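## Task

Arrange the nests so that N1 holds plate C15, N2 holds plate C51 and N3 holds plate C16. Each plate must rest flat within its nest's locators, with its well A1 at the nest corner labelled A1. A plate that stays in place only because the robot holds it does not count. Finish by releasing every plate and moving the grippers away.

## Robot and tools

SETUP. Two xArm6 arms, left_arm and right_arm, each ending in a two-finger gripper, stand at a table. Scene frame: origin on the table top midway between the arms, +x out over the table, +z up, left_arm on the +y side (base near (+0.049, +0.346, 0) m, right_arm base near (+0.023, -0.386, 0) m). The names left and right do not mean image sides. Nest OUT is empty and sits between the arms. The other nests form an arc in front of the arms; going clockwise seen from above: N1, N2, N3, RD. A fixed bar-code scanner stands beside RD. Every plate has one cut-off corner, which is well A1.

IDENTIFYING PLATES. Place a plate flat in RD with A1 at the nest's A1 corner and keep the gripper out of the scanner's line of sight. The result then reports scanner code (lower case, e.g. c15, or no_read; it never gives a wrong ID) and reads (how many times code has gone from no_read to an ID). Use OUT as a spare spot while swapping plates.

GRIPPER. Its fingers point along the gripper's +x axis and open and close along its y axis. The reported end_effector_position is the spot between the finger pads, roughly 2 cm short of the fingertips. When the flange points straight down the fingers are level; turning the wrist roll sweeps them around.

execute_actions(actions). actions is a list run in order; each action is an object with any of rows, steps, until. An empty list just returns state and images.
- rows: 1 to 15 rows, each used for one control step of 1/30 s. Every row has exactly 14 numbers in [-1, 1], always for both arms: left_arm dx, dy, dz, rx, ry, rz, opening, then right_arm dx, dy, dz, rx, ry, rz, opening.
- dx..rz are an offset, not a pose: the target relative to that gripper's measured pose at the start of the action (for a call's first action, the last pose reported in this scene), expressed in the gripper's own axes. Each row counts from that same start pose, not from the prior row. Scale: 1.0 = 0.6 m for dx, dy, dz and 180 degrees for rx, ry, rz, which form a single rotation vector. Put zeros for an arm that should stay.
- opening is absolute, not an offset: +1 fully open (0.150 m between pads), -1 closed (pads still 0.071 m apart). Opening to closed takes at least about 0.4 s. Between the ends, the number is the grip_measured value the fingers are driven to.
- steps: integer 1 to 450, at least the number of rows, default 15. After the final row each arm keeps heading to that row's target and the gripper keeps that row's opening, so long moves need more steps. If steps cut a move short, send the remainder next time; do not expect a hold to finish it.
- until: ends the action early once all conditions hold, without halting motion. Only the scanner may be named: {"scanner": {"code": "c51"}} or a [comparison, value] pair using =, !=, <, <=, >, >=; numbers such as reads always need a comparison. Any bad value or unknown name rejects the whole call.

zoom_image(camera, region): enlarged view of the latest image of cam_high, cam_low, cam_left_wrist or cam_right_wrist; region is [x0, y0, x1, y1] in pixels from the top-left, at most 504 by 504. cam_high and cam_low are 504x504, the wrist cameras 616x616 fisheye. Images arrive in that order.

read_manual(section): licence texts only, "licences". No motion.

finished_scene(scene): ends scene 1 or 2 for good and reports success; the next scene's goal follows. Call only when the arrangement is complete and released. Replying without a tool call ends everything.

MOTION LIMITS. Each control step the commanded pose is clipped to 70 mm and 16 degrees from the measured pose; damped inverse kinematics then favour position over orientation. Joints move at most 3.14 rad/s. Nothing plans paths or speeds, so ramp offsets gradually (adding 0.01 per row is 6 mm per step, 0.18 m/s) to avoid shaking a plate loose. The robot keeps holding its last command while you think.

RESULTS. The state line gives each gripper's position (m), quat_wxyz and linear/angular velocities in the scene frame; printed positions can be off, more so at long reach. Hand target lines show where each arm is being driven. "pose unreachable" means the clearance check altered or blocked that arm's command; that arm drops its target and rests until new rows arrive, while the other carries on. If an arm is forced far from its target, both give up their targets. grip_measured is the finger opening on the command scale (each gripper may be off by up to about 1 mm); the last Joint positions number is the opening in metres. Joint torques are total drive outputs with offsets and noise. Camera lines list any calibration changes.

HOLDING. To keep a plate, command an opening at least about 0.04 below its grip_measured. Each pad pushes about 20 N; a fast close can squeeze harder or even spring open.

AVOID. Dropping or knocking anything off the table (ends the scene), sharp jerks, slamming or pressing hard on plates or nests, and letting the arms collide or push each other. Load limits (N m): waist 46, shoulder 46, elbow 27.6, forearm roll 27.6, wrist pitch 18.4, wrist roll 18.4, including the held weight; reaching one causes a TORQUE FAULT: the arm backs off, halts 10 s and skips the rest of the call. Long holding heats motors: MOTOR HOT warns from 65 °C, and at 80 °C an OVER-TEMPERATURE FAULT brakes the arm until cooled. Brief outside tugs on held or loose items can occur. Faster, smoother, low-effort motion is better.

Each tool is called after "Call:" as name([rows], argument=value, ...), one row to a line, values as JSON.

## Session

Call:
execute_actions(actions=[])

Scene clock: 0.00 s.
left_arm: end_effector_position=(+0.3583, -0.0258, +0.3378) grip_measured=+1.00 end_effector_quat_wxyz=(+0.271, -0.016, +0.253, +0.929) end_effector_velocity=(-0.000, -0.000, -0.000) end_effector_angular_velocity=(-0.000, +0.000, -0.000) | right_arm: end_effector_position=(+0.2831, -0.6483, +0.1290) grip_measured=+1.00 end_effector_quat_wxyz=(+0.821, -0.141, -0.187, +0.521) end_effector_velocity=(-0.000, -0.000, -0.000) end_effector_angular_velocity=(-0.000, +0.000, +0.001)
Joint positions: left_arm=[-0.782  0.415 -1.688 -0.512  1.069 -3.094  0.15 ] | right_arm=[-1.194  0.327 -0.804  1.106  0.445  3.055  0.15 ]
Joint velocities: left_arm=[-0.001  0.    -0.    -0.    -0.    -0.     0.   ] | right_arm=[-0.    -0.     0.    -0.001 -0.     0.     0.   ]
Joint torques (N m, as the arm reports them, + toward a larger angle): no reading
Hand target (left_arm): +0.358, -0.026, +0.338; +0.271, -0.016, +0.253, +0.929
Hand target (right_arm): +0.283, -0.648, +0.129; +0.821, -0.141, -0.187, +0.521
scanner: code=no_read reads=0

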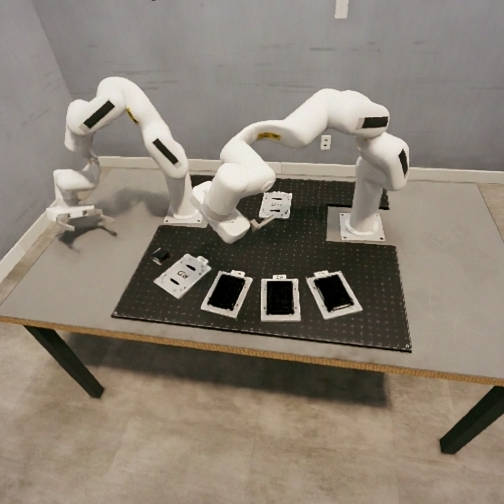

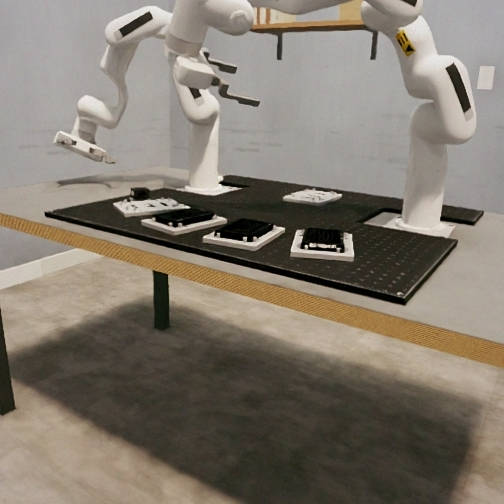

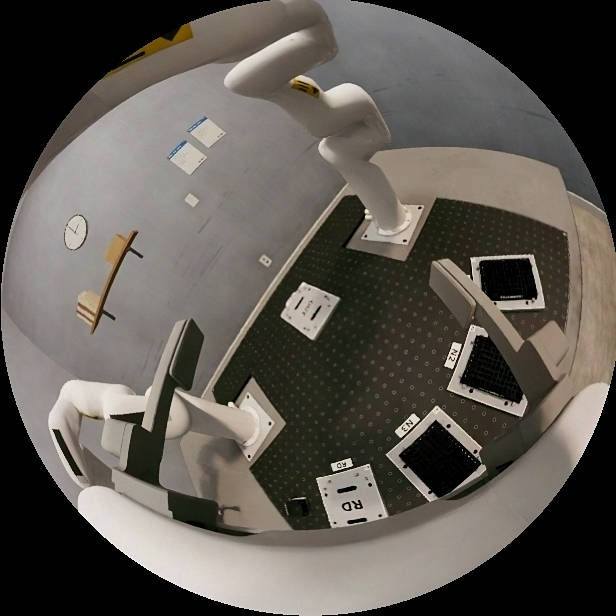

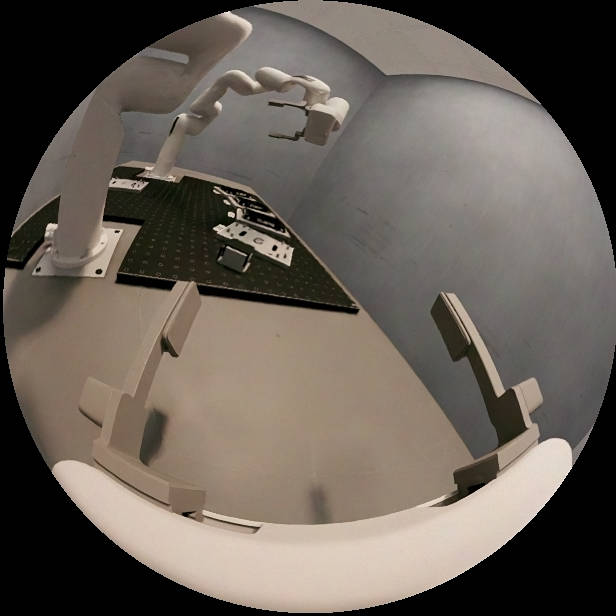

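Call:
zoom_image(camera="cam_high", region=[140, 230, 380, 340])

Call:
zoom_image(camera="cam_low", region=[100, 180, 380, 270])

Call:
zoom_image(camera="cam_left_wrist", region=[440, 240, 570, 330])

Call:
zoom_image(camera="cam_left_wrist", region=[270, 320, 540, 540])

Region (140, 230, 380, 340) of cam_high's 504x504 image, scaled by 2.100, with more detail than that image has; it fills the top 231 rows of this view, and the rest is white.

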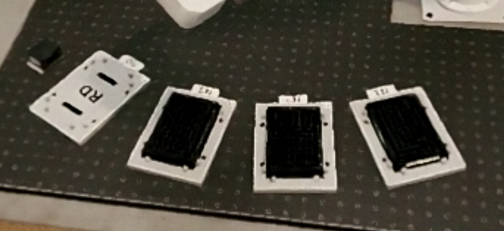

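Region (100, 180, 380, 270) of cam_low's 504x504 image, scaled by 1.800, with more detail than that image has; it fills the top 162 rows of this view, and the rest is white.

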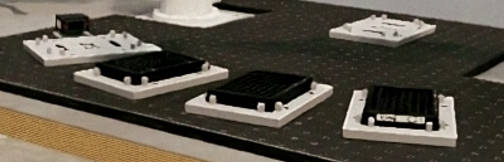

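Region (440, 240, 570, 330) of cam_left_wrist's 616x616 image, scaled by 3.877, with more detail than that image has; it fills the top 349 rows of this view, and the rest is white.

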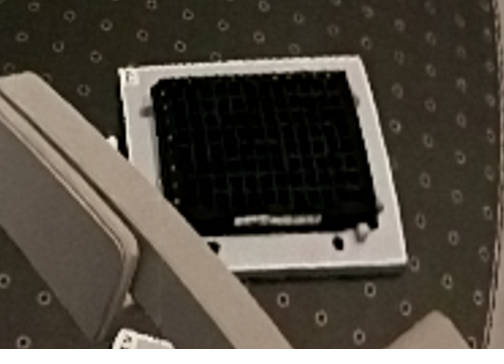

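Region (270, 320, 540, 540) of cam_left_wrist's 616x616 image, scaled by 1.867, with more detail than that image has; it fills the top 411 rows of this view, and the rest is white.

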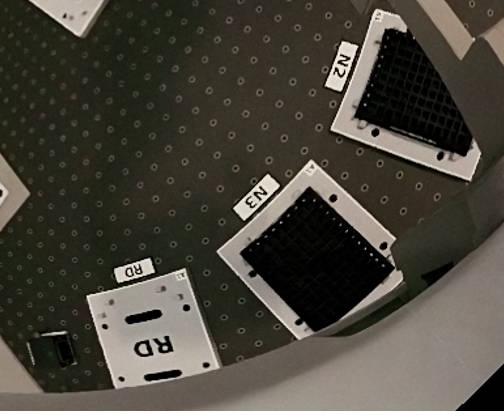

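Call:
zoom_image(camera="cam_low", region=[285, 220, 365, 265])

Call:
zoom_image(camera="cam_left_wrist", region=[480, 280, 545, 315])

Call:
zoom_image(camera="cam_right_wrist", region=[200, 175, 310, 280])

Call:
zoom_image(camera="cam_high", region=[145, 240, 265, 330])

Call:
zoom_image(camera="cam_high", region=[250, 255, 370, 330])

Call:
zoom_image(camera="cam_high", region=[240, 175, 320, 235])

Region (285, 220, 365, 265) of cam_low's 504x504 image, scaled by 6.300, with more detail than that image has; it fills the top 284 rows of this view, and the rest is white.

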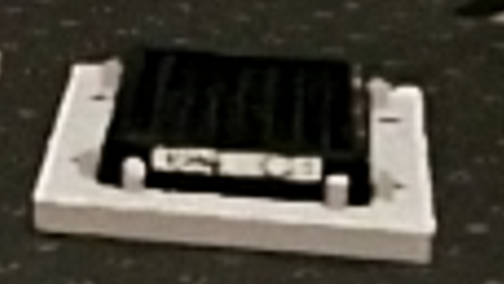

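Region (480, 280, 545, 315) of cam_left_wrist's 616x616 image, scaled by 7.754, with more detail than that image has; it fills the top 271 rows of this view, and the rest is white.

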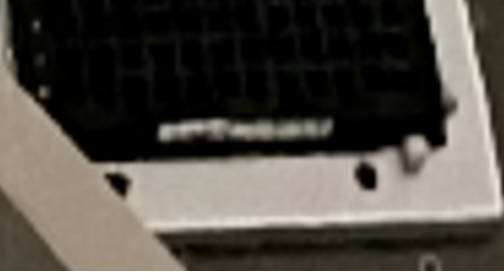

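Region (200, 175, 310, 280) of cam_right_wrist's 616x616 image, scaled by 4.582, with more detail than that image has; it fills the top 481 rows of this view, and the rest is white.

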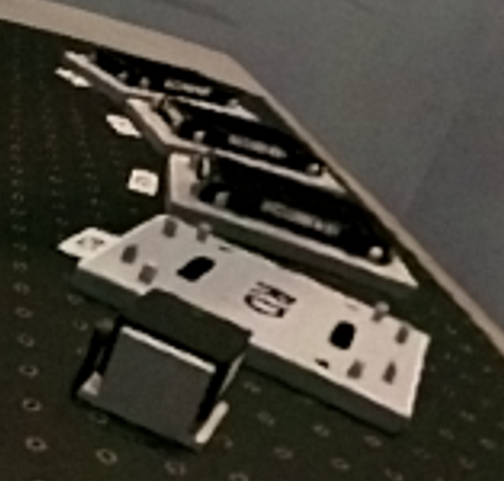

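Region (145, 240, 265, 330) of cam_high's 504x504 image, scaled by 4.200, with more detail than that image has; it fills the top 378 rows of this view, and the rest is white.

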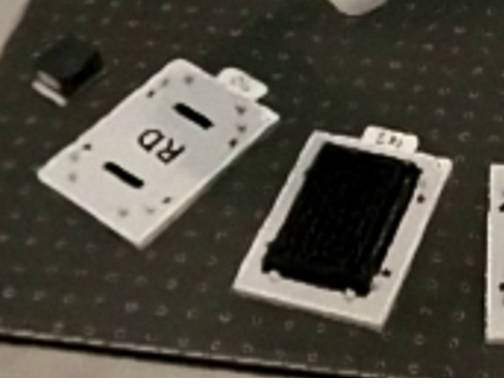

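Region (250, 255, 370, 330) of cam_high's 504x504 image, scaled by 4.200, with more detail than that image has; it fills the top 315 rows of this view, and the rest is white.

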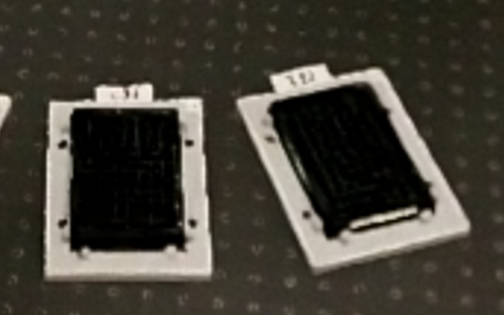

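Region (240, 175, 320, 235) of cam_high's 504x504 image, scaled by 6.300, with more detail than that image has; it fills the top 378 rows of this view, and the rest is white.

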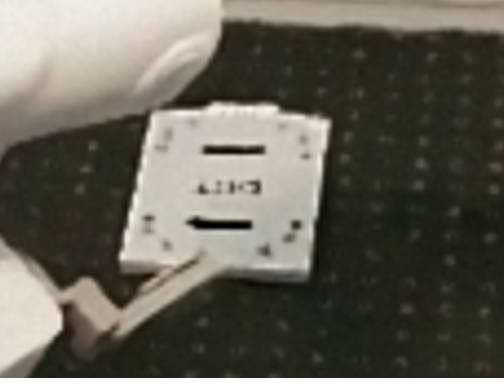

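Call:
execute_actions([
  {"rows":[[0,0,0,0.001,-0.007,-0.03,1,0,0,0,0,0,0,1],[0,0,0,0.002,-0.016,-0.06,1,0,0,0,0,0,0,1],[0,0,0,0.004,-0.026,-0.10,1,0,0,0,0,0,0,1],[0,0,-0.01,0.005,-0.037,-0.14,1,0,0,0,0,0,0,1],[0,-0.005,-0.015,0.007,-0.048,-0.18,1,0,0,0,0,0,0,1],[0,-0.01,-0.025,0.009,-0.058,-0.22,1,0,0,0,0,0,0,1],[0,-0.015,-0.035,0.01,-0.069,-0.26,1,0,0,0,0,0,0,1],[0,-0.02,-0.05,0.012,-0.079,-0.30,1,0,0,0,0,0,0,1],[0,-0.03,-0.065,0.013,-0.09,-0.34,1,0,0,0,0,0,0,1],[0,-0.04,-0.08,0.015,-0.10,-0.38,1,0,0,0,0,0,0,1],[-0.005,-0.05,-0.1,0.016,-0.111,-0.42,1,0,0,0,0,0,0,1],[-0.01,-0.06,-0.12,0.018,-0.122,-0.46,1,0,0,0,0,0,0,1],[-0.015,-0.07,-0.14,0.019,-0.132,-0.5,1,0,0,0,0,0,0,1],[-0.02,-0.08,-0.16,0.021,-0.143,-0.54,1,0,0,0,0,0,0,1],[-0.0578,-0.1127,-0.3488,0.0327,-0.2238,-0.846,1,0,0,0,0,0,0,1]],"steps":60},
])

Scene clock: 17.00 s.
left_arm: end_effector_position=(+0.3972, -0.0938, +0.1306) grip_measured=+1.00 end_effector_quat_wxyz=(+0.998, +0.011, +0.004, -0.060) end_effector_velocity=(+0.020, +0.001, +0.001) end_effector_angular_velocity=(-0.197, -0.074, -0.404) | right_arm: end_effector_position=(+0.2831, -0.6483, +0.1290) grip_measured=+1.00 end_effector_quat_wxyz=(+0.821, -0.141, -0.187, +0.521) end_effector_velocity=(-0.000, -0.000, -0.000) end_effector_angular_velocity=(+0.000, +0.000, -0.000)
Joint positions: left_arm=[-1.185  0.315 -0.909  0.006  0.618 -1.012  0.15 ] | right_arm=[-1.194  0.327 -0.804  1.106  0.445  3.055  0.15 ]
Joint velocities: left_arm=[ 0.109 -0.124  0.302 -0.007 -0.39   0.517  0.   ] | right_arm=[-0.  0.  0. -0.  0.  0.  0.]
Joint torques (N m, as the arm reports them, + toward a larger angle): left_arm=[ -2.31 -25.5  -10.61  -0.86  -1.63   0.09] | right_arm=[ -0.55 -13.33 -15.66  -0.74  -1.01   0.48]
Hand target (left_arm): +0.399, -0.094, +0.131; +0.997, +0.001, -0.000, -0.081
Hand target (right_arm): +0.283, -0.648, +0.129; +0.821, -0.141, -0.187, +0.521
Off the commanded pose (left_arm): 0.003 m, 3 deg.
Off the commanded pose (right_arm): 0.000 m, 0 deg.
scanner: code=no_read reads=0
camera_calibration (this result's frames):
cam_left_wrist: T_world_to_cam=[[-0.222179, -0.94699, -0.232048, 0.0362582], [-0.610179, 0.320679, -0.724463, 0.370269], [0.760472, -0.0193697, -0.649082, -0.113076], [0, 0, 0, 1]] pos_world=[0.319977, -0.0865915, 0.203265]
cam_right_wrist: T_world_to_cam=[[0.767531, -0.426691, 0.478364, -0.550616], [0.0955061, -0.661812, -0.743561, -0.350498], [0.633858, 0.616393, -0.467209, 0.393649], [0, 0, 0, 1]] pos_world=[0.206572, -0.709549, 0.186694]

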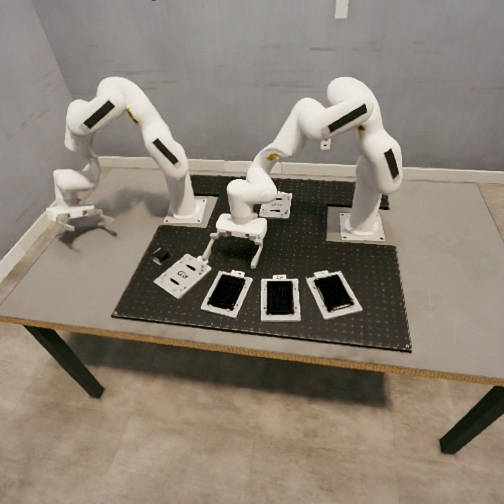

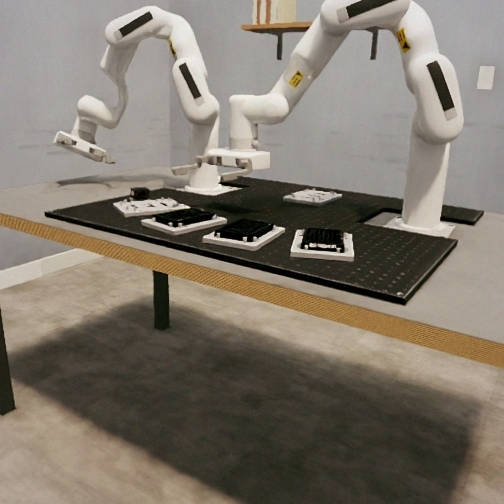

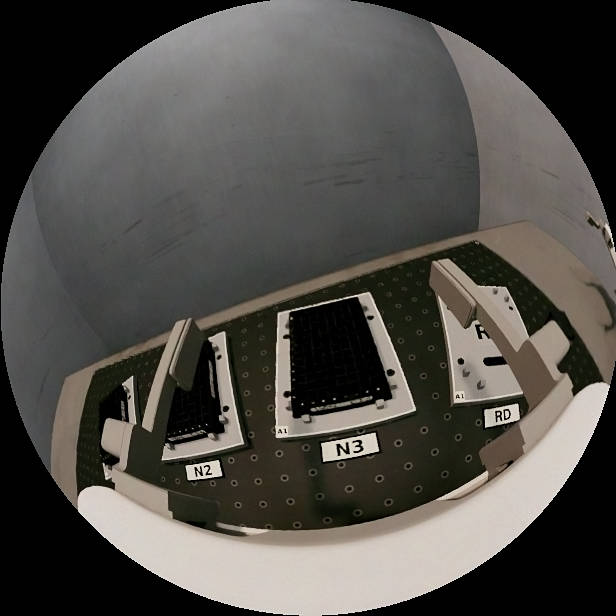

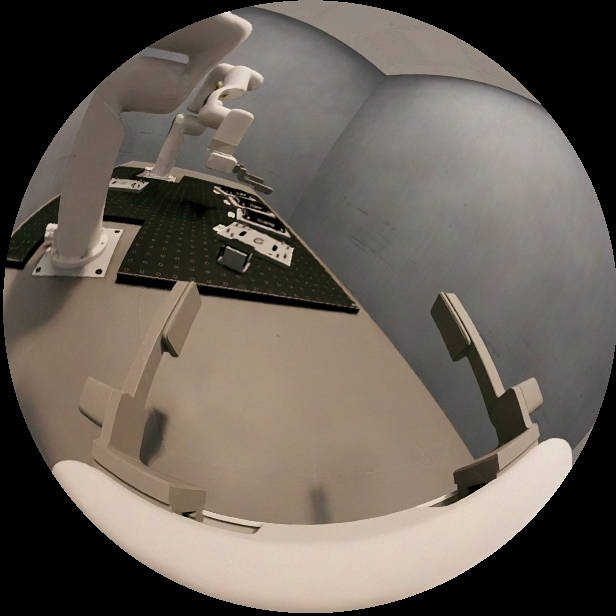

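Call:
zoom_image(camera="cam_left_wrist", region=[265, 280, 425, 450])

Call:
execute_actions(actions=[])

Region (265, 280, 425, 450) of cam_left_wrist's 616x616 image, scaled by 2.965, with more detail than that image has; it fills the left 474 columns of this view, and the rest is white.

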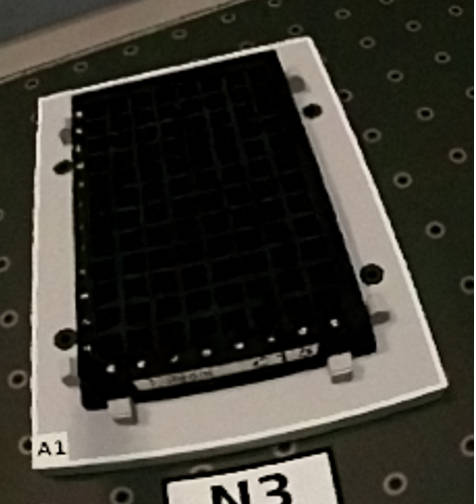

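Scene clock: 17.67 s.
left_arm: end_effector_position=(+0.3985, -0.0943, +0.1310) grip_measured=+1.00 end_effector_quat_wxyz=(+0.997, +0.001, -0.000, -0.081) end_effector_velocity=(-0.000, +0.000, +0.000) end_effector_angular_velocity=(+0.000, -0.001, -0.002) | right_arm: end_effector_position=(+0.2831, -0.6483, +0.1290) grip_measured=+1.00 end_effector_quat_wxyz=(+0.821, -0.141, -0.187, +0.521) end_effector_velocity=(-0.000, -0.000, +0.000) end_effector_angular_velocity=(-0.000, +0.000, +0.000)
Joint positions: left_arm=[-1.175  0.303 -0.878  0.004  0.578 -0.958  0.15 ] | right_arm=[-1.194  0.327 -0.804  1.106  0.445  3.055  0.15 ]
Joint velocities: left_arm=[ 0.    -0.001  0.001  0.001 -0.001  0.    -0.   ] | right_arm=[-0. -0. -0. -0.  0. -0.  0.]
Joint torques (N m, as the arm reports them, + toward a larger angle): left_arm=[ -2.19 -25.59  -9.33  -0.89  -1.6    0.52] | right_arm=[ -0.33 -13.25 -15.82  -0.27  -1.01   0.36]
Hand target (left_arm): +0.399, -0.094, +0.131; +0.997, +0.001, -0.000, -0.081
Hand target (right_arm): +0.283, -0.648, +0.129; +0.821, -0.141, -0.187, +0.521
Off the commanded pose (left_arm): 0.002 m, 0 deg.
Off the commanded pose (right_arm): 0.000 m, 0 deg.
scanner: code=no_read reads=0
camera_calibration (this result's frames):
cam_left_wrist: T_world_to_cam=[[-0.260367, -0.941381, -0.214503, 0.0496658], [-0.59093, 0.331067, -0.73566, 0.366215], [0.763551, -0.0647852, -0.642489, -0.120263], [0, 0, 0, 1]] pos_world=[0.321166, -0.0822785, 0.202796]
cam_right_wrist: T_world_to_cam=[[0.767531, -0.426691, 0.478364, -0.550616], [0.0955063, -0.661812, -0.743561, -0.350498], [0.633857, 0.616393, -0.467209, 0.393649], [0, 0, 0, 1]] pos_world=[0.206572, -0.709549, 0.186694]

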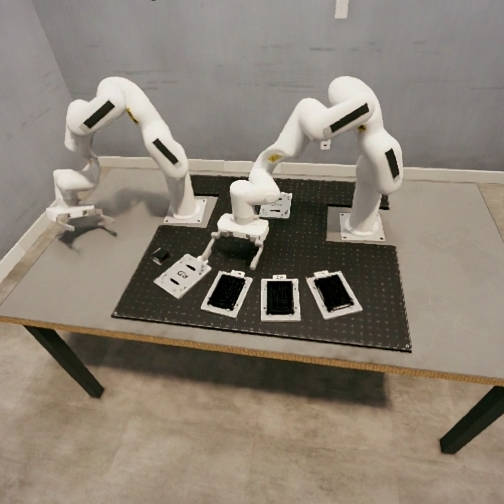

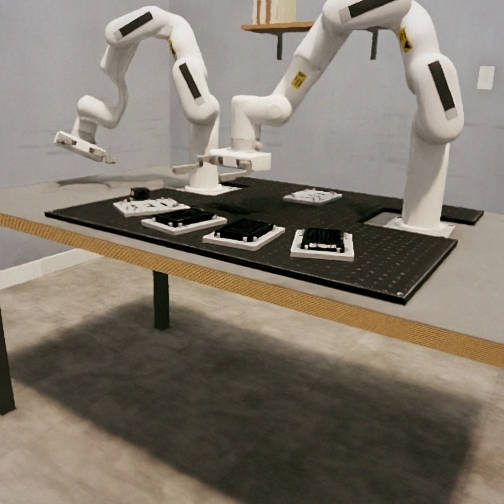

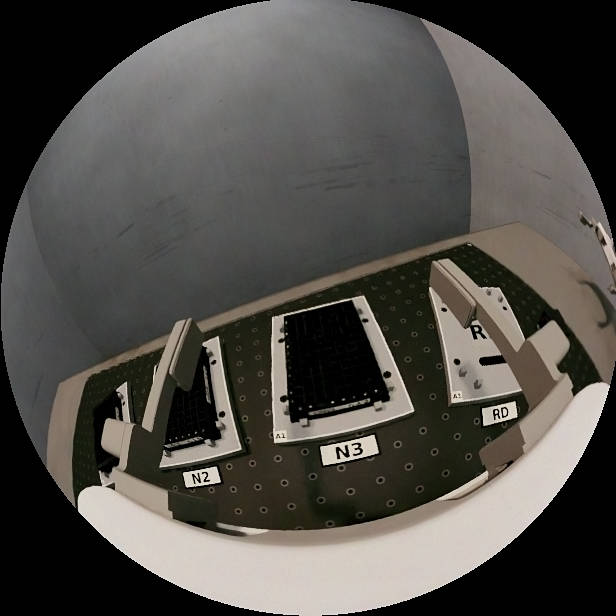

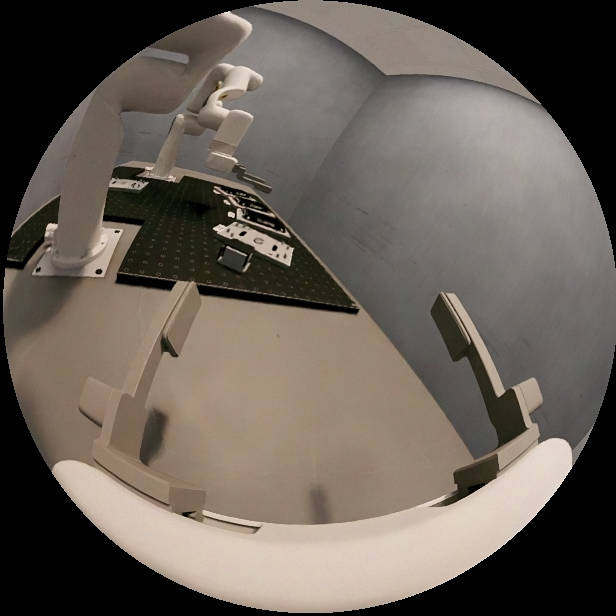

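Call:
execute_actions([
  {"rows":[[-0.01,0.012,-0.009,0,0,0,0.6,0,0,0,0,0,0,1],[-0.025,0.03,-0.023,0,0,0,0.2,0,0,0,0,0,0,1],[-0.045,0.05,-0.04,0,0,0,-0.2,0,0,0,0,0,0,1],[-0.065,0.075,-0.06,0,0,0,-0.6,0,0,0,0,0,0,1],[-0.085,0.1,-0.078,0,0,0,-1,0,0,0,0,0,0,1],[-0.101,0.117,-0.093,0,0,0,-1,0,0,0,0,0,0,1]],"steps":24},
])

Scene clock: 19.93 s.
left_arm: end_effector_position=(+0.3502, -0.0155, +0.0759) grip_measured=-1.00 end_effector_quat_wxyz=(+0.997, +0.001, -0.000, -0.081) end_effector_velocity=(-0.002, +0.004, -0.003) end_effector_angular_velocity=(+0.001, +0.000, +0.003) | right_arm: end_effector_position=(+0.2831, -0.6483, +0.1290) grip_measured=+1.00 end_effector_quat_wxyz=(+0.821, -0.141, -0.187, +0.521) end_effector_velocity=(-0.000, +0.000, +0.000) end_effector_angular_velocity=(-0.000, +0.000, +0.000)
Joint positions: left_arm=[-1.199  0.256 -0.544  0.005  0.29  -0.983  0.071] | right_arm=[-1.194  0.327 -0.804  1.106  0.445  3.055  0.15 ]
Joint velocities: left_arm=[-0.     0.001  0.013  0.001 -0.012 -0.004  0.   ] | right_arm=[ 0. -0.  0. -0.  0.  0.  0.]
Joint torques (N m, as the arm reports them, + toward a larger angle): left_arm=[ -0.85 -21.49  -7.15  -0.89  -1.46   0.28] | right_arm=[ -0.76 -13.6  -15.81  -0.73  -1.13   0.31]
Hand target (left_arm): +0.350, -0.015, +0.075; +0.997, +0.001, -0.000, -0.081
Hand target (right_arm): +0.283, -0.648, +0.129; +0.821, -0.141, -0.187, +0.521
Off the commanded pose (left_arm): 0.001 m, 0 deg.
Off the commanded pose (right_arm): 0.000 m, 0 deg.
scanner: code=no_read reads=0
camera_calibration (this result's frames):
cam_left_wrist: T_world_to_cam=[[-0.260529, -0.941533, -0.213634, 0.0993623], [-0.591185, 0.330516, -0.735703, 0.271185], [0.763299, -0.0653753, -0.642729, -0.113555], [0, 0, 0, 1]] pos_world=[0.272883, -0.00350174, 0.147754]
cam_right_wrist: T_world_to_cam=[[0.767531, -0.426691, 0.478364, -0.550616], [0.0955063, -0.661812, -0.743561, -0.350498], [0.633857, 0.616393, -0.467209, 0.393649], [0, 0, 0, 1]] pos_world=[0.206572, -0.709549, 0.186694]

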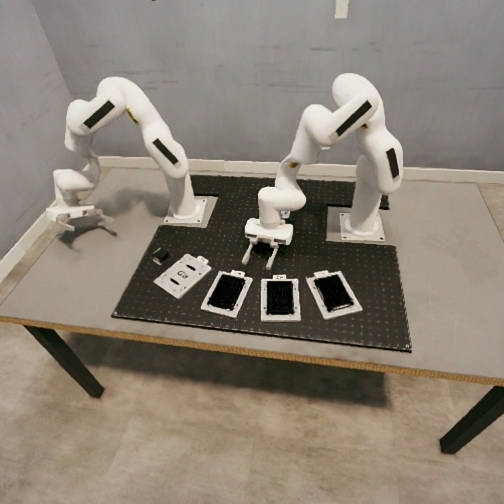

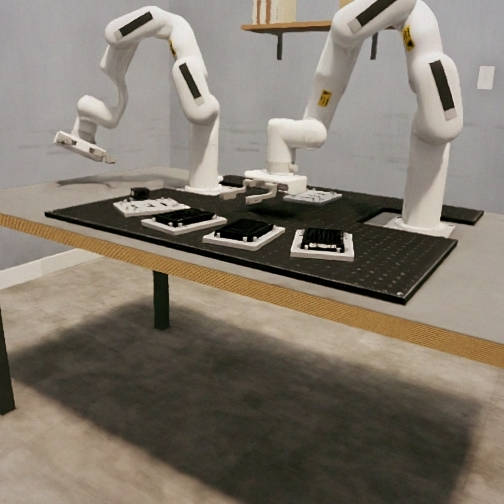

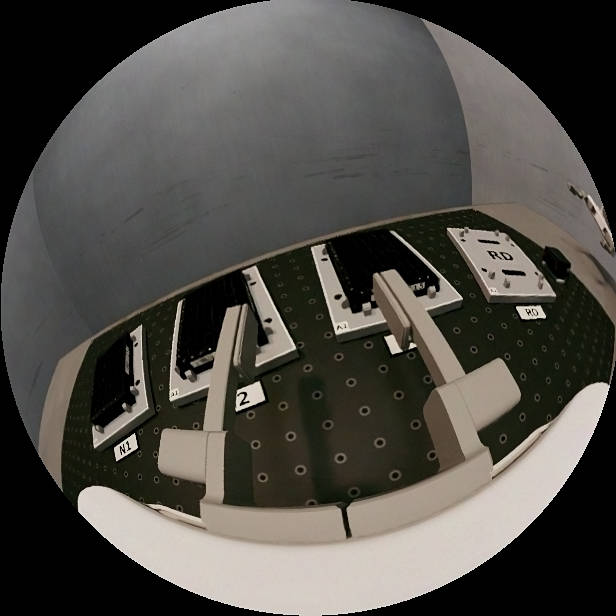

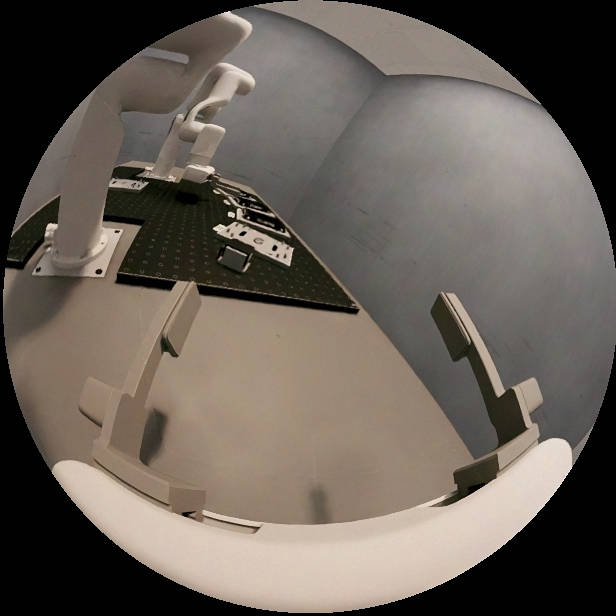

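Fingers block; open.

Call:
execute_actions([
  {"rows":[[0,0,0,0,0,0,1,0,0,0,0,0,0,1]],"steps":13},
])

Call:
zoom_image(camera="cam_left_wrist", region=[160, 260, 310, 410])

Call:
zoom_image(camera="cam_left_wrist", region=[310, 220, 470, 350])

Scene clock: 21.17 s.
left_arm: end_effector_position=(+0.3502, -0.0155, +0.0759) grip_measured=+1.00 end_effector_quat_wxyz=(+0.997, +0.001, -0.000, -0.081) end_effector_velocity=(-0.000, +0.000, +0.000) end_effector_angular_velocity=(-0.000, +0.000, +0.001) | right_arm: end_effector_position=(+0.2831, -0.6483, +0.1290) grip_measured=+1.00 end_effector_quat_wxyz=(+0.821, -0.141, -0.187, +0.521) end_effector_velocity=(-0.000, +0.000, -0.000) end_effector_angular_velocity=(+0.000, +0.000, +0.001)
Joint positions: left_arm=[-1.199  0.256 -0.544  0.006  0.29  -0.983  0.15 ] | right_arm=[-1.194  0.327 -0.804  1.106  0.445  3.055  0.15 ]
Joint velocities: left_arm=[-0.001 -0.     0.    -0.002  0.     0.     0.001] | right_arm=[ 0.     0.    -0.    -0.001  0.     0.     0.   ]
Joint torques (N m, as the arm reports them, + toward a larger angle): left_arm=[ -1.07 -21.25  -7.16  -0.93  -1.98   0.14] | right_arm=[  0.24 -13.25 -15.65  -0.42  -1.01   0.33]
Hand target (left_arm): +0.350, -0.016, +0.076; +0.997, +0.001, -0.000, -0.081
Hand target (right_arm): +0.283, -0.648, +0.129; +0.821, -0.141, -0.187, +0.521
Off the commanded pose (left_arm): 0.000 m, 0 deg.
Off the commanded pose (right_arm): 0.000 m, 0 deg.
scanner: code=no_read reads=0
camera_calibration (this result's frames):
cam_left_wrist: T_world_to_cam=[[-0.260534, -0.941527, -0.213655, 0.0993736], [-0.59119, 0.330536, -0.73569, 0.271167], [0.763293, -0.065362, -0.642737, -0.113553], [0, 0, 0, 1]] pos_world=[0.272876, -0.00348962, 0.147742]
cam_right_wrist: T_world_to_cam=[[0.767531, -0.426691, 0.478364, -0.550616], [0.0955063, -0.661812, -0.743562, -0.350498], [0.633858, 0.616393, -0.467209, 0.393649], [0, 0, 0, 1]] pos_world=[0.206572, -0.709549, 0.186694]

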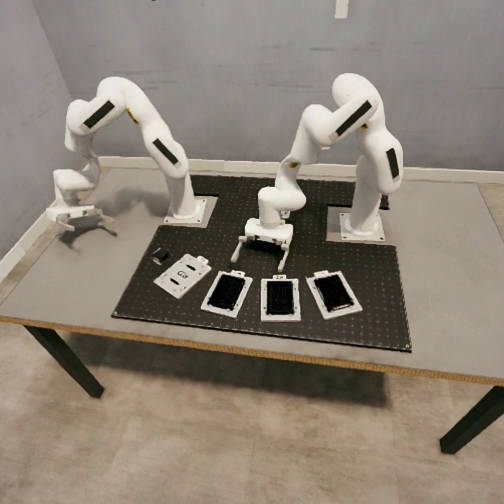

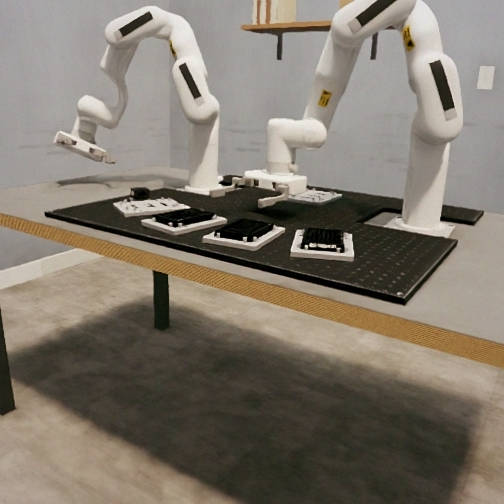

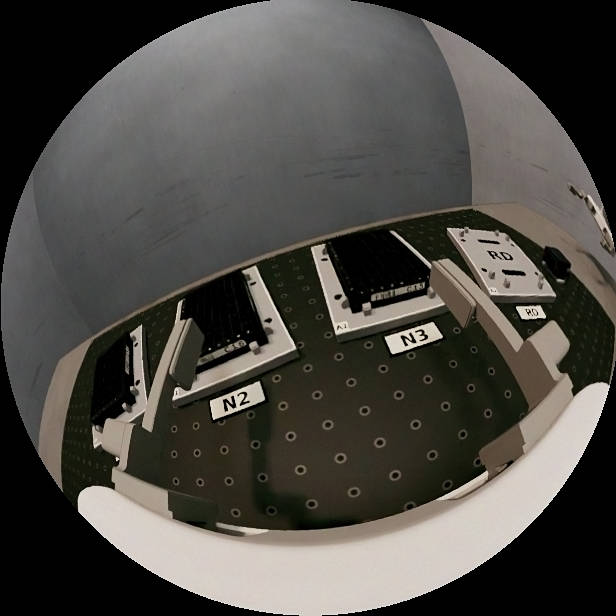

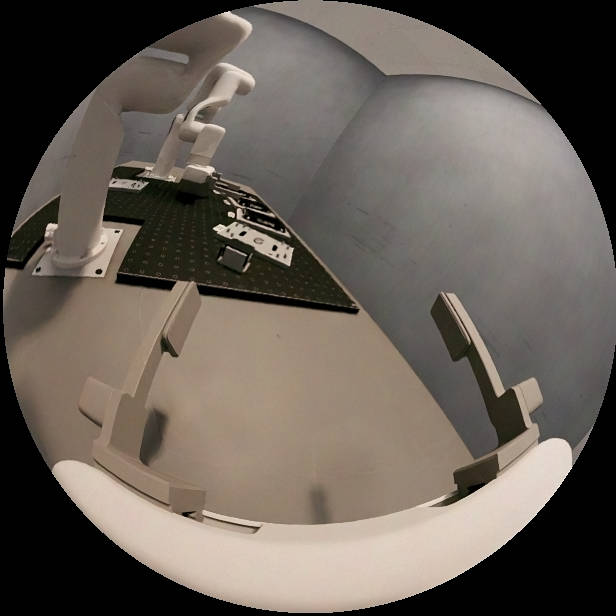

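Region (160, 260, 310, 410) of cam_left_wrist's 616x616 image, scaled by 3.360, with more detail than that image has.

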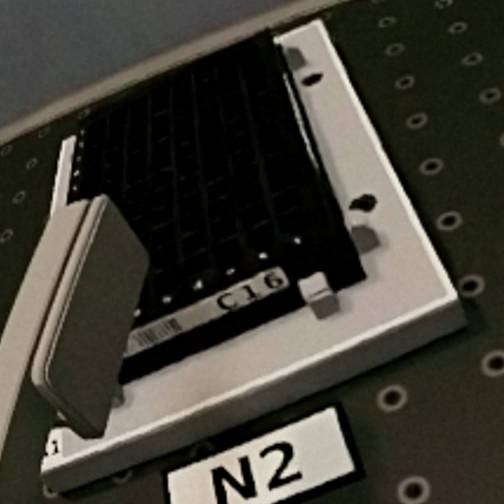

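Region (310, 220, 470, 350) of cam_left_wrist's 616x616 image, scaled by 3.150, with more detail than that image has; it fills the top 410 rows of this view, and the rest is white.

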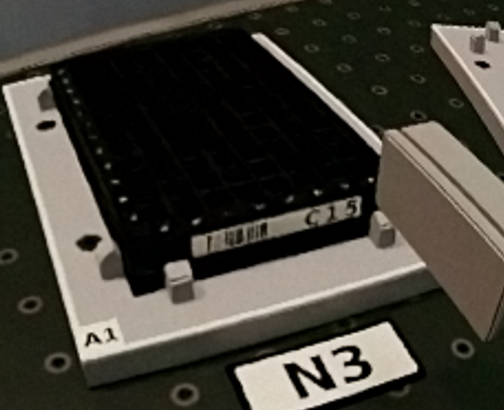

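Call:
execute_actions([
  {"rows":[[0.015,-0.012,0,0,0,0,0.7,0,0,0,0,0,0,1],[0.04,-0.03,0,0,0,0,0.4,0,0,0,0,0,0,1],[0.07,-0.053,-0.005,0,0,0,0.1,0,0,0,0,0,0,1],[0.1,-0.076,-0.01,0,0,0,-0.2,0,0,0,0,0,0,1],[0.13,-0.098,-0.015,0,0,0,-0.2,0,0,0,0,0,0,1],[0.1533,-0.116,-0.018,0,0,0,-0.2,0,0,0,0,0,0,1]],"steps":26},
])

Call:
zoom_image(camera="cam_low", region=[110, 150, 290, 250])

Call:
zoom_image(camera="cam_left_wrist", region=[180, 230, 500, 520])

Scene clock: 24.20 s.
left_arm: end_effector_position=(+0.4295, -0.0986, +0.0648) grip_measured=-0.20 end_effector_quat_wxyz=(+0.997, +0.001, -0.001, -0.081) end_effector_velocity=(+0.003, -0.002, -0.001) end_effector_angular_velocity=(+0.001, +0.001, +0.002) | right_arm: end_effector_position=(+0.2831, -0.6483, +0.1290) grip_measured=+1.00 end_effector_quat_wxyz=(+0.821, -0.141, -0.187, +0.521) end_effector_velocity=(-0.000, -0.000, -0.000) end_effector_angular_velocity=(-0.000, +0.000, -0.001)
Joint positions: left_arm=[-1.121  0.521 -0.966  0.005  0.446 -0.905  0.103] | right_arm=[-1.194  0.327 -0.804  1.106  0.445  3.055  0.15 ]
Joint velocities: left_arm=[ 0.003  0.01  -0.015 -0.     0.006  0.001  0.   ] | right_arm=[-0.  0.  0.  0. -0.  0.  0.]
Joint torques (N m, as the arm reports them, + toward a larger angle): left_arm=[ -1.68 -29.11  -8.66  -0.96  -1.96   0.14] | right_arm=[ -0.85 -13.43 -15.34  -0.34  -1.01   0.21]
Hand target (left_arm): +0.430, -0.099, +0.065; +0.997, +0.001, -0.001, -0.081
Hand target (right_arm): +0.283, -0.648, +0.129; +0.821, -0.141, -0.187, +0.521
Off the commanded pose (left_arm): 0.001 m, 0 deg.
Off the commanded pose (right_arm): 0.000 m, 0 deg.
scanner: code=no_read reads=0
camera_calibration (this result's frames):
cam_left_wrist: T_world_to_cam=[[-0.26053, -0.941446, -0.214019, 0.0394836], [-0.590765, 0.330781, -0.735922, 0.337265], [0.763624, -0.0652948, -0.642352, -0.186778], [0, 0, 0, 1]] pos_world=[0.352159, -0.0865848, 0.136673]
cam_right_wrist: T_world_to_cam=[[0.767531, -0.426691, 0.478364, -0.550616], [0.0955063, -0.661812, -0.743562, -0.350498], [0.633857, 0.616393, -0.467209, 0.393649], [0, 0, 0, 1]] pos_world=[0.206572, -0.709549, 0.186694]

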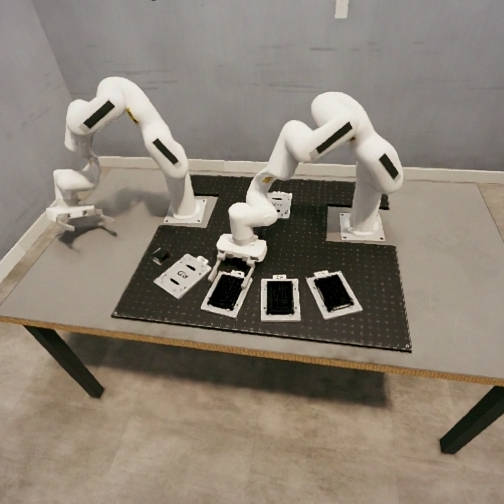

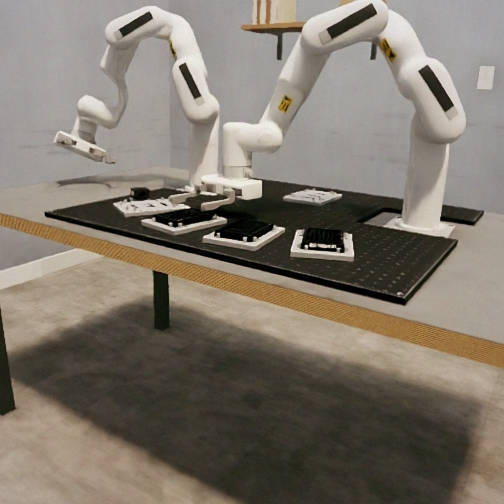

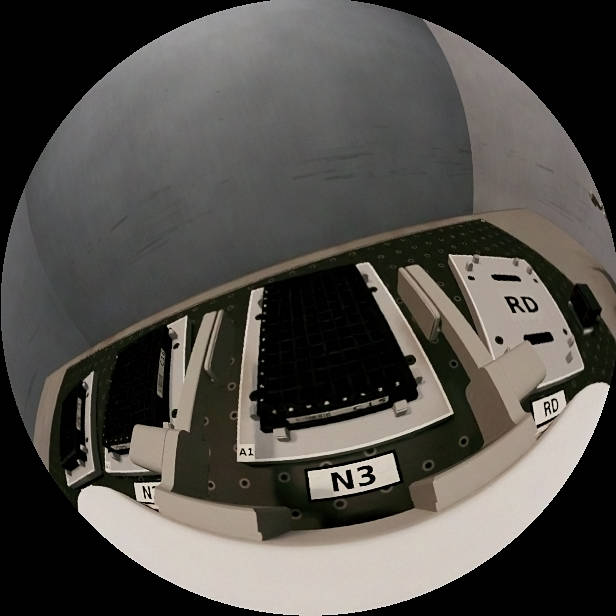

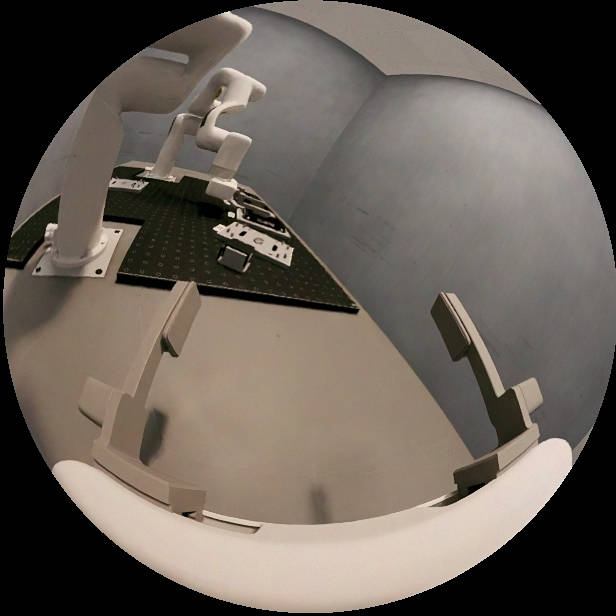

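Region (110, 150, 290, 250) of cam_low's 504x504 image, scaled by 2.800, with more detail than that image has.

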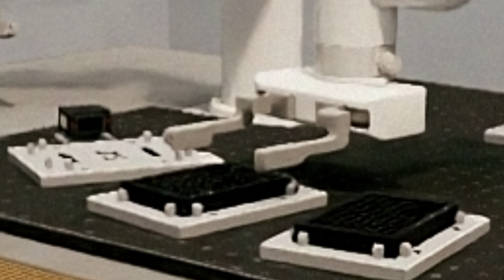

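Region (180, 230, 500, 520) of cam_left_wrist's 616x616 image, scaled by 1.575, with more detail than that image has; it fills the top 457 rows of this view, and the rest is white.

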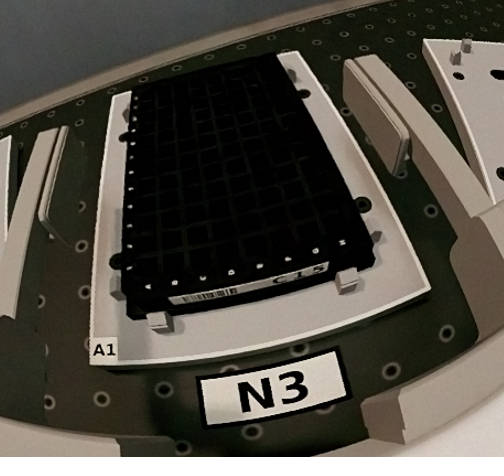

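Call:
execute_actions([
  {"rows":[[0.015,0.004,-0.005,0,0,0.001,-0.25,0,0,0,0,0,0,1],[0.035,0.009,-0.018,0,0,0.003,-0.3,0,0,0,0,0,0,1],[0.0492,0.0135,-0.033,0,0,0.0045,-0.3,0,0,0,0,0,0,1]],"steps":20},
])

Call:
zoom_image(camera="cam_low", region=[130, 170, 270, 250])

Call:
zoom_image(camera="cam_left_wrist", region=[180, 230, 500, 520])

Scene clock: 28.50 s.
left_arm: end_effector_position=(+0.4598, -0.0952, +0.0451) grip_measured=-0.30 end_effector_quat_wxyz=(+0.997, +0.001, -0.001, -0.074) end_effector_velocity=(+0.001, -0.000, -0.001) end_effector_angular_velocity=(-0.000, +0.001, +0.001) | right_arm: end_effector_position=(+0.2831, -0.6483, +0.1290) grip_measured=+1.00 end_effector_quat_wxyz=(+0.821, -0.141, -0.187, +0.521) end_effector_velocity=(+0.000, +0.000, +0.000) end_effector_angular_velocity=(+0.000, -0.000, +0.000)
Joint positions: left_arm=[-1.067  0.606 -1.037  0.006  0.433 -0.866  0.099] | right_arm=[-1.194  0.327 -0.804  1.106  0.445  3.055  0.15 ]
Joint velocities: left_arm=[ 0.001  0.005 -0.004 -0.002 -0.     0.001 -0.   ] | right_arm=[ 0. -0. -0.  0.  0. -0.  0.]
Joint torques (N m, as the arm reports them, + toward a larger angle): left_arm=[ -1.15 -30.38  -8.54  -0.78  -1.85   0.29] | right_arm=[ -0.55 -13.52 -15.67  -0.3   -1.07   0.62]
Hand target (left_arm): +0.460, -0.095, +0.045; +0.997, +0.001, -0.001, -0.074
Hand target (right_arm): +0.283, -0.648, +0.129; +0.821, -0.141, -0.187, +0.521
Off the commanded pose (left_arm): 0.000 m, 0 deg.
Off the commanded pose (right_arm): 0.000 m, 0 deg.
scanner: code=no_read reads=0
camera_calibration (this result's frames):
cam_left_wrist: T_world_to_cam=[[-0.247037, -0.945044, -0.214158, 0.0398425], [-0.595348, 0.3224, -0.735947, 0.340869], [0.764548, -0.0543077, -0.642275, -0.221759], [0, 0, 0, 1]] pos_world=[0.382324, -0.0842865, 0.116964]
cam_right_wrist: T_world_to_cam=[[0.767531, -0.42669, 0.478364, -0.550616], [0.0955063, -0.661812, -0.743562, -0.350498], [0.633857, 0.616393, -0.467209, 0.393649], [0, 0, 0, 1]] pos_world=[0.206572, -0.709549, 0.186694]

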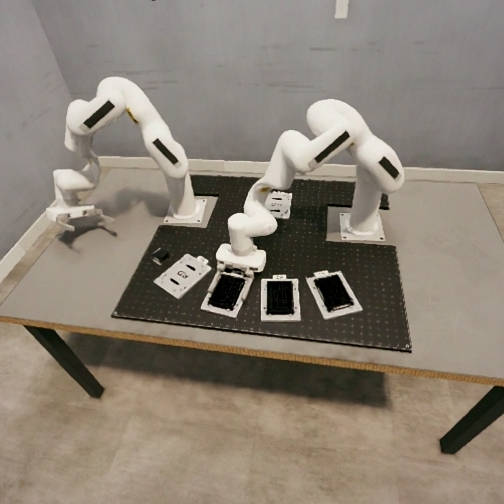

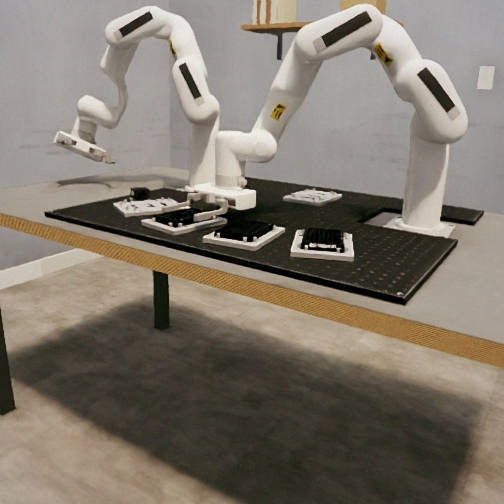

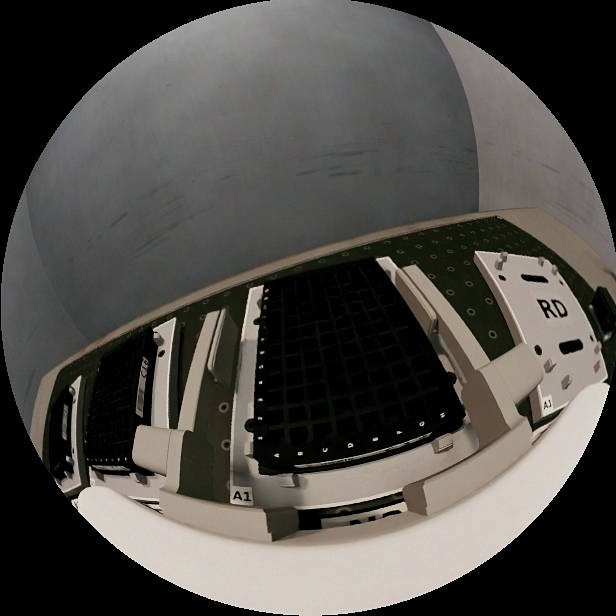

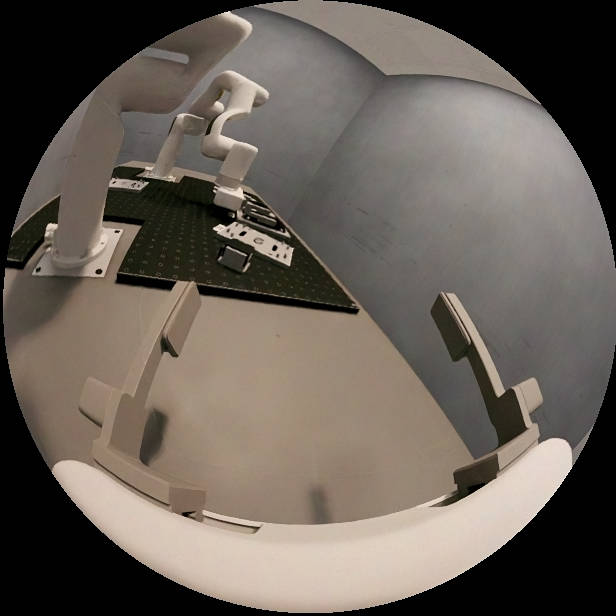

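Region (130, 170, 270, 250) of cam_low's 504x504 image, scaled by 3.600, with more detail than that image has; it fills the top 288 rows of this view, and the rest is white.

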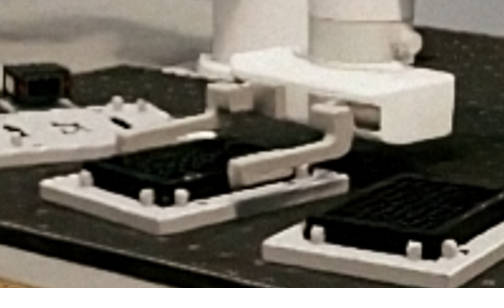

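Region (180, 230, 500, 520) of cam_left_wrist's 616x616 image, scaled by 1.575, with more detail than that image has; it fills the top 457 rows of this view, and the rest is white.

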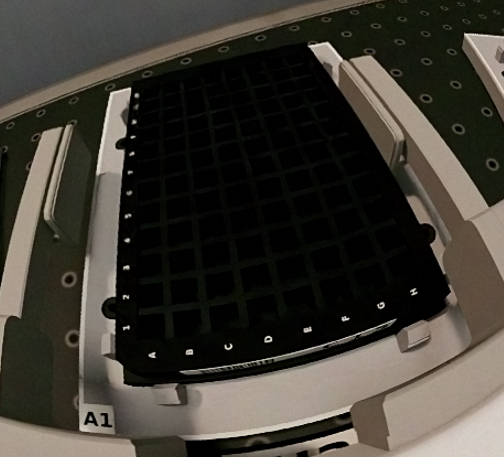

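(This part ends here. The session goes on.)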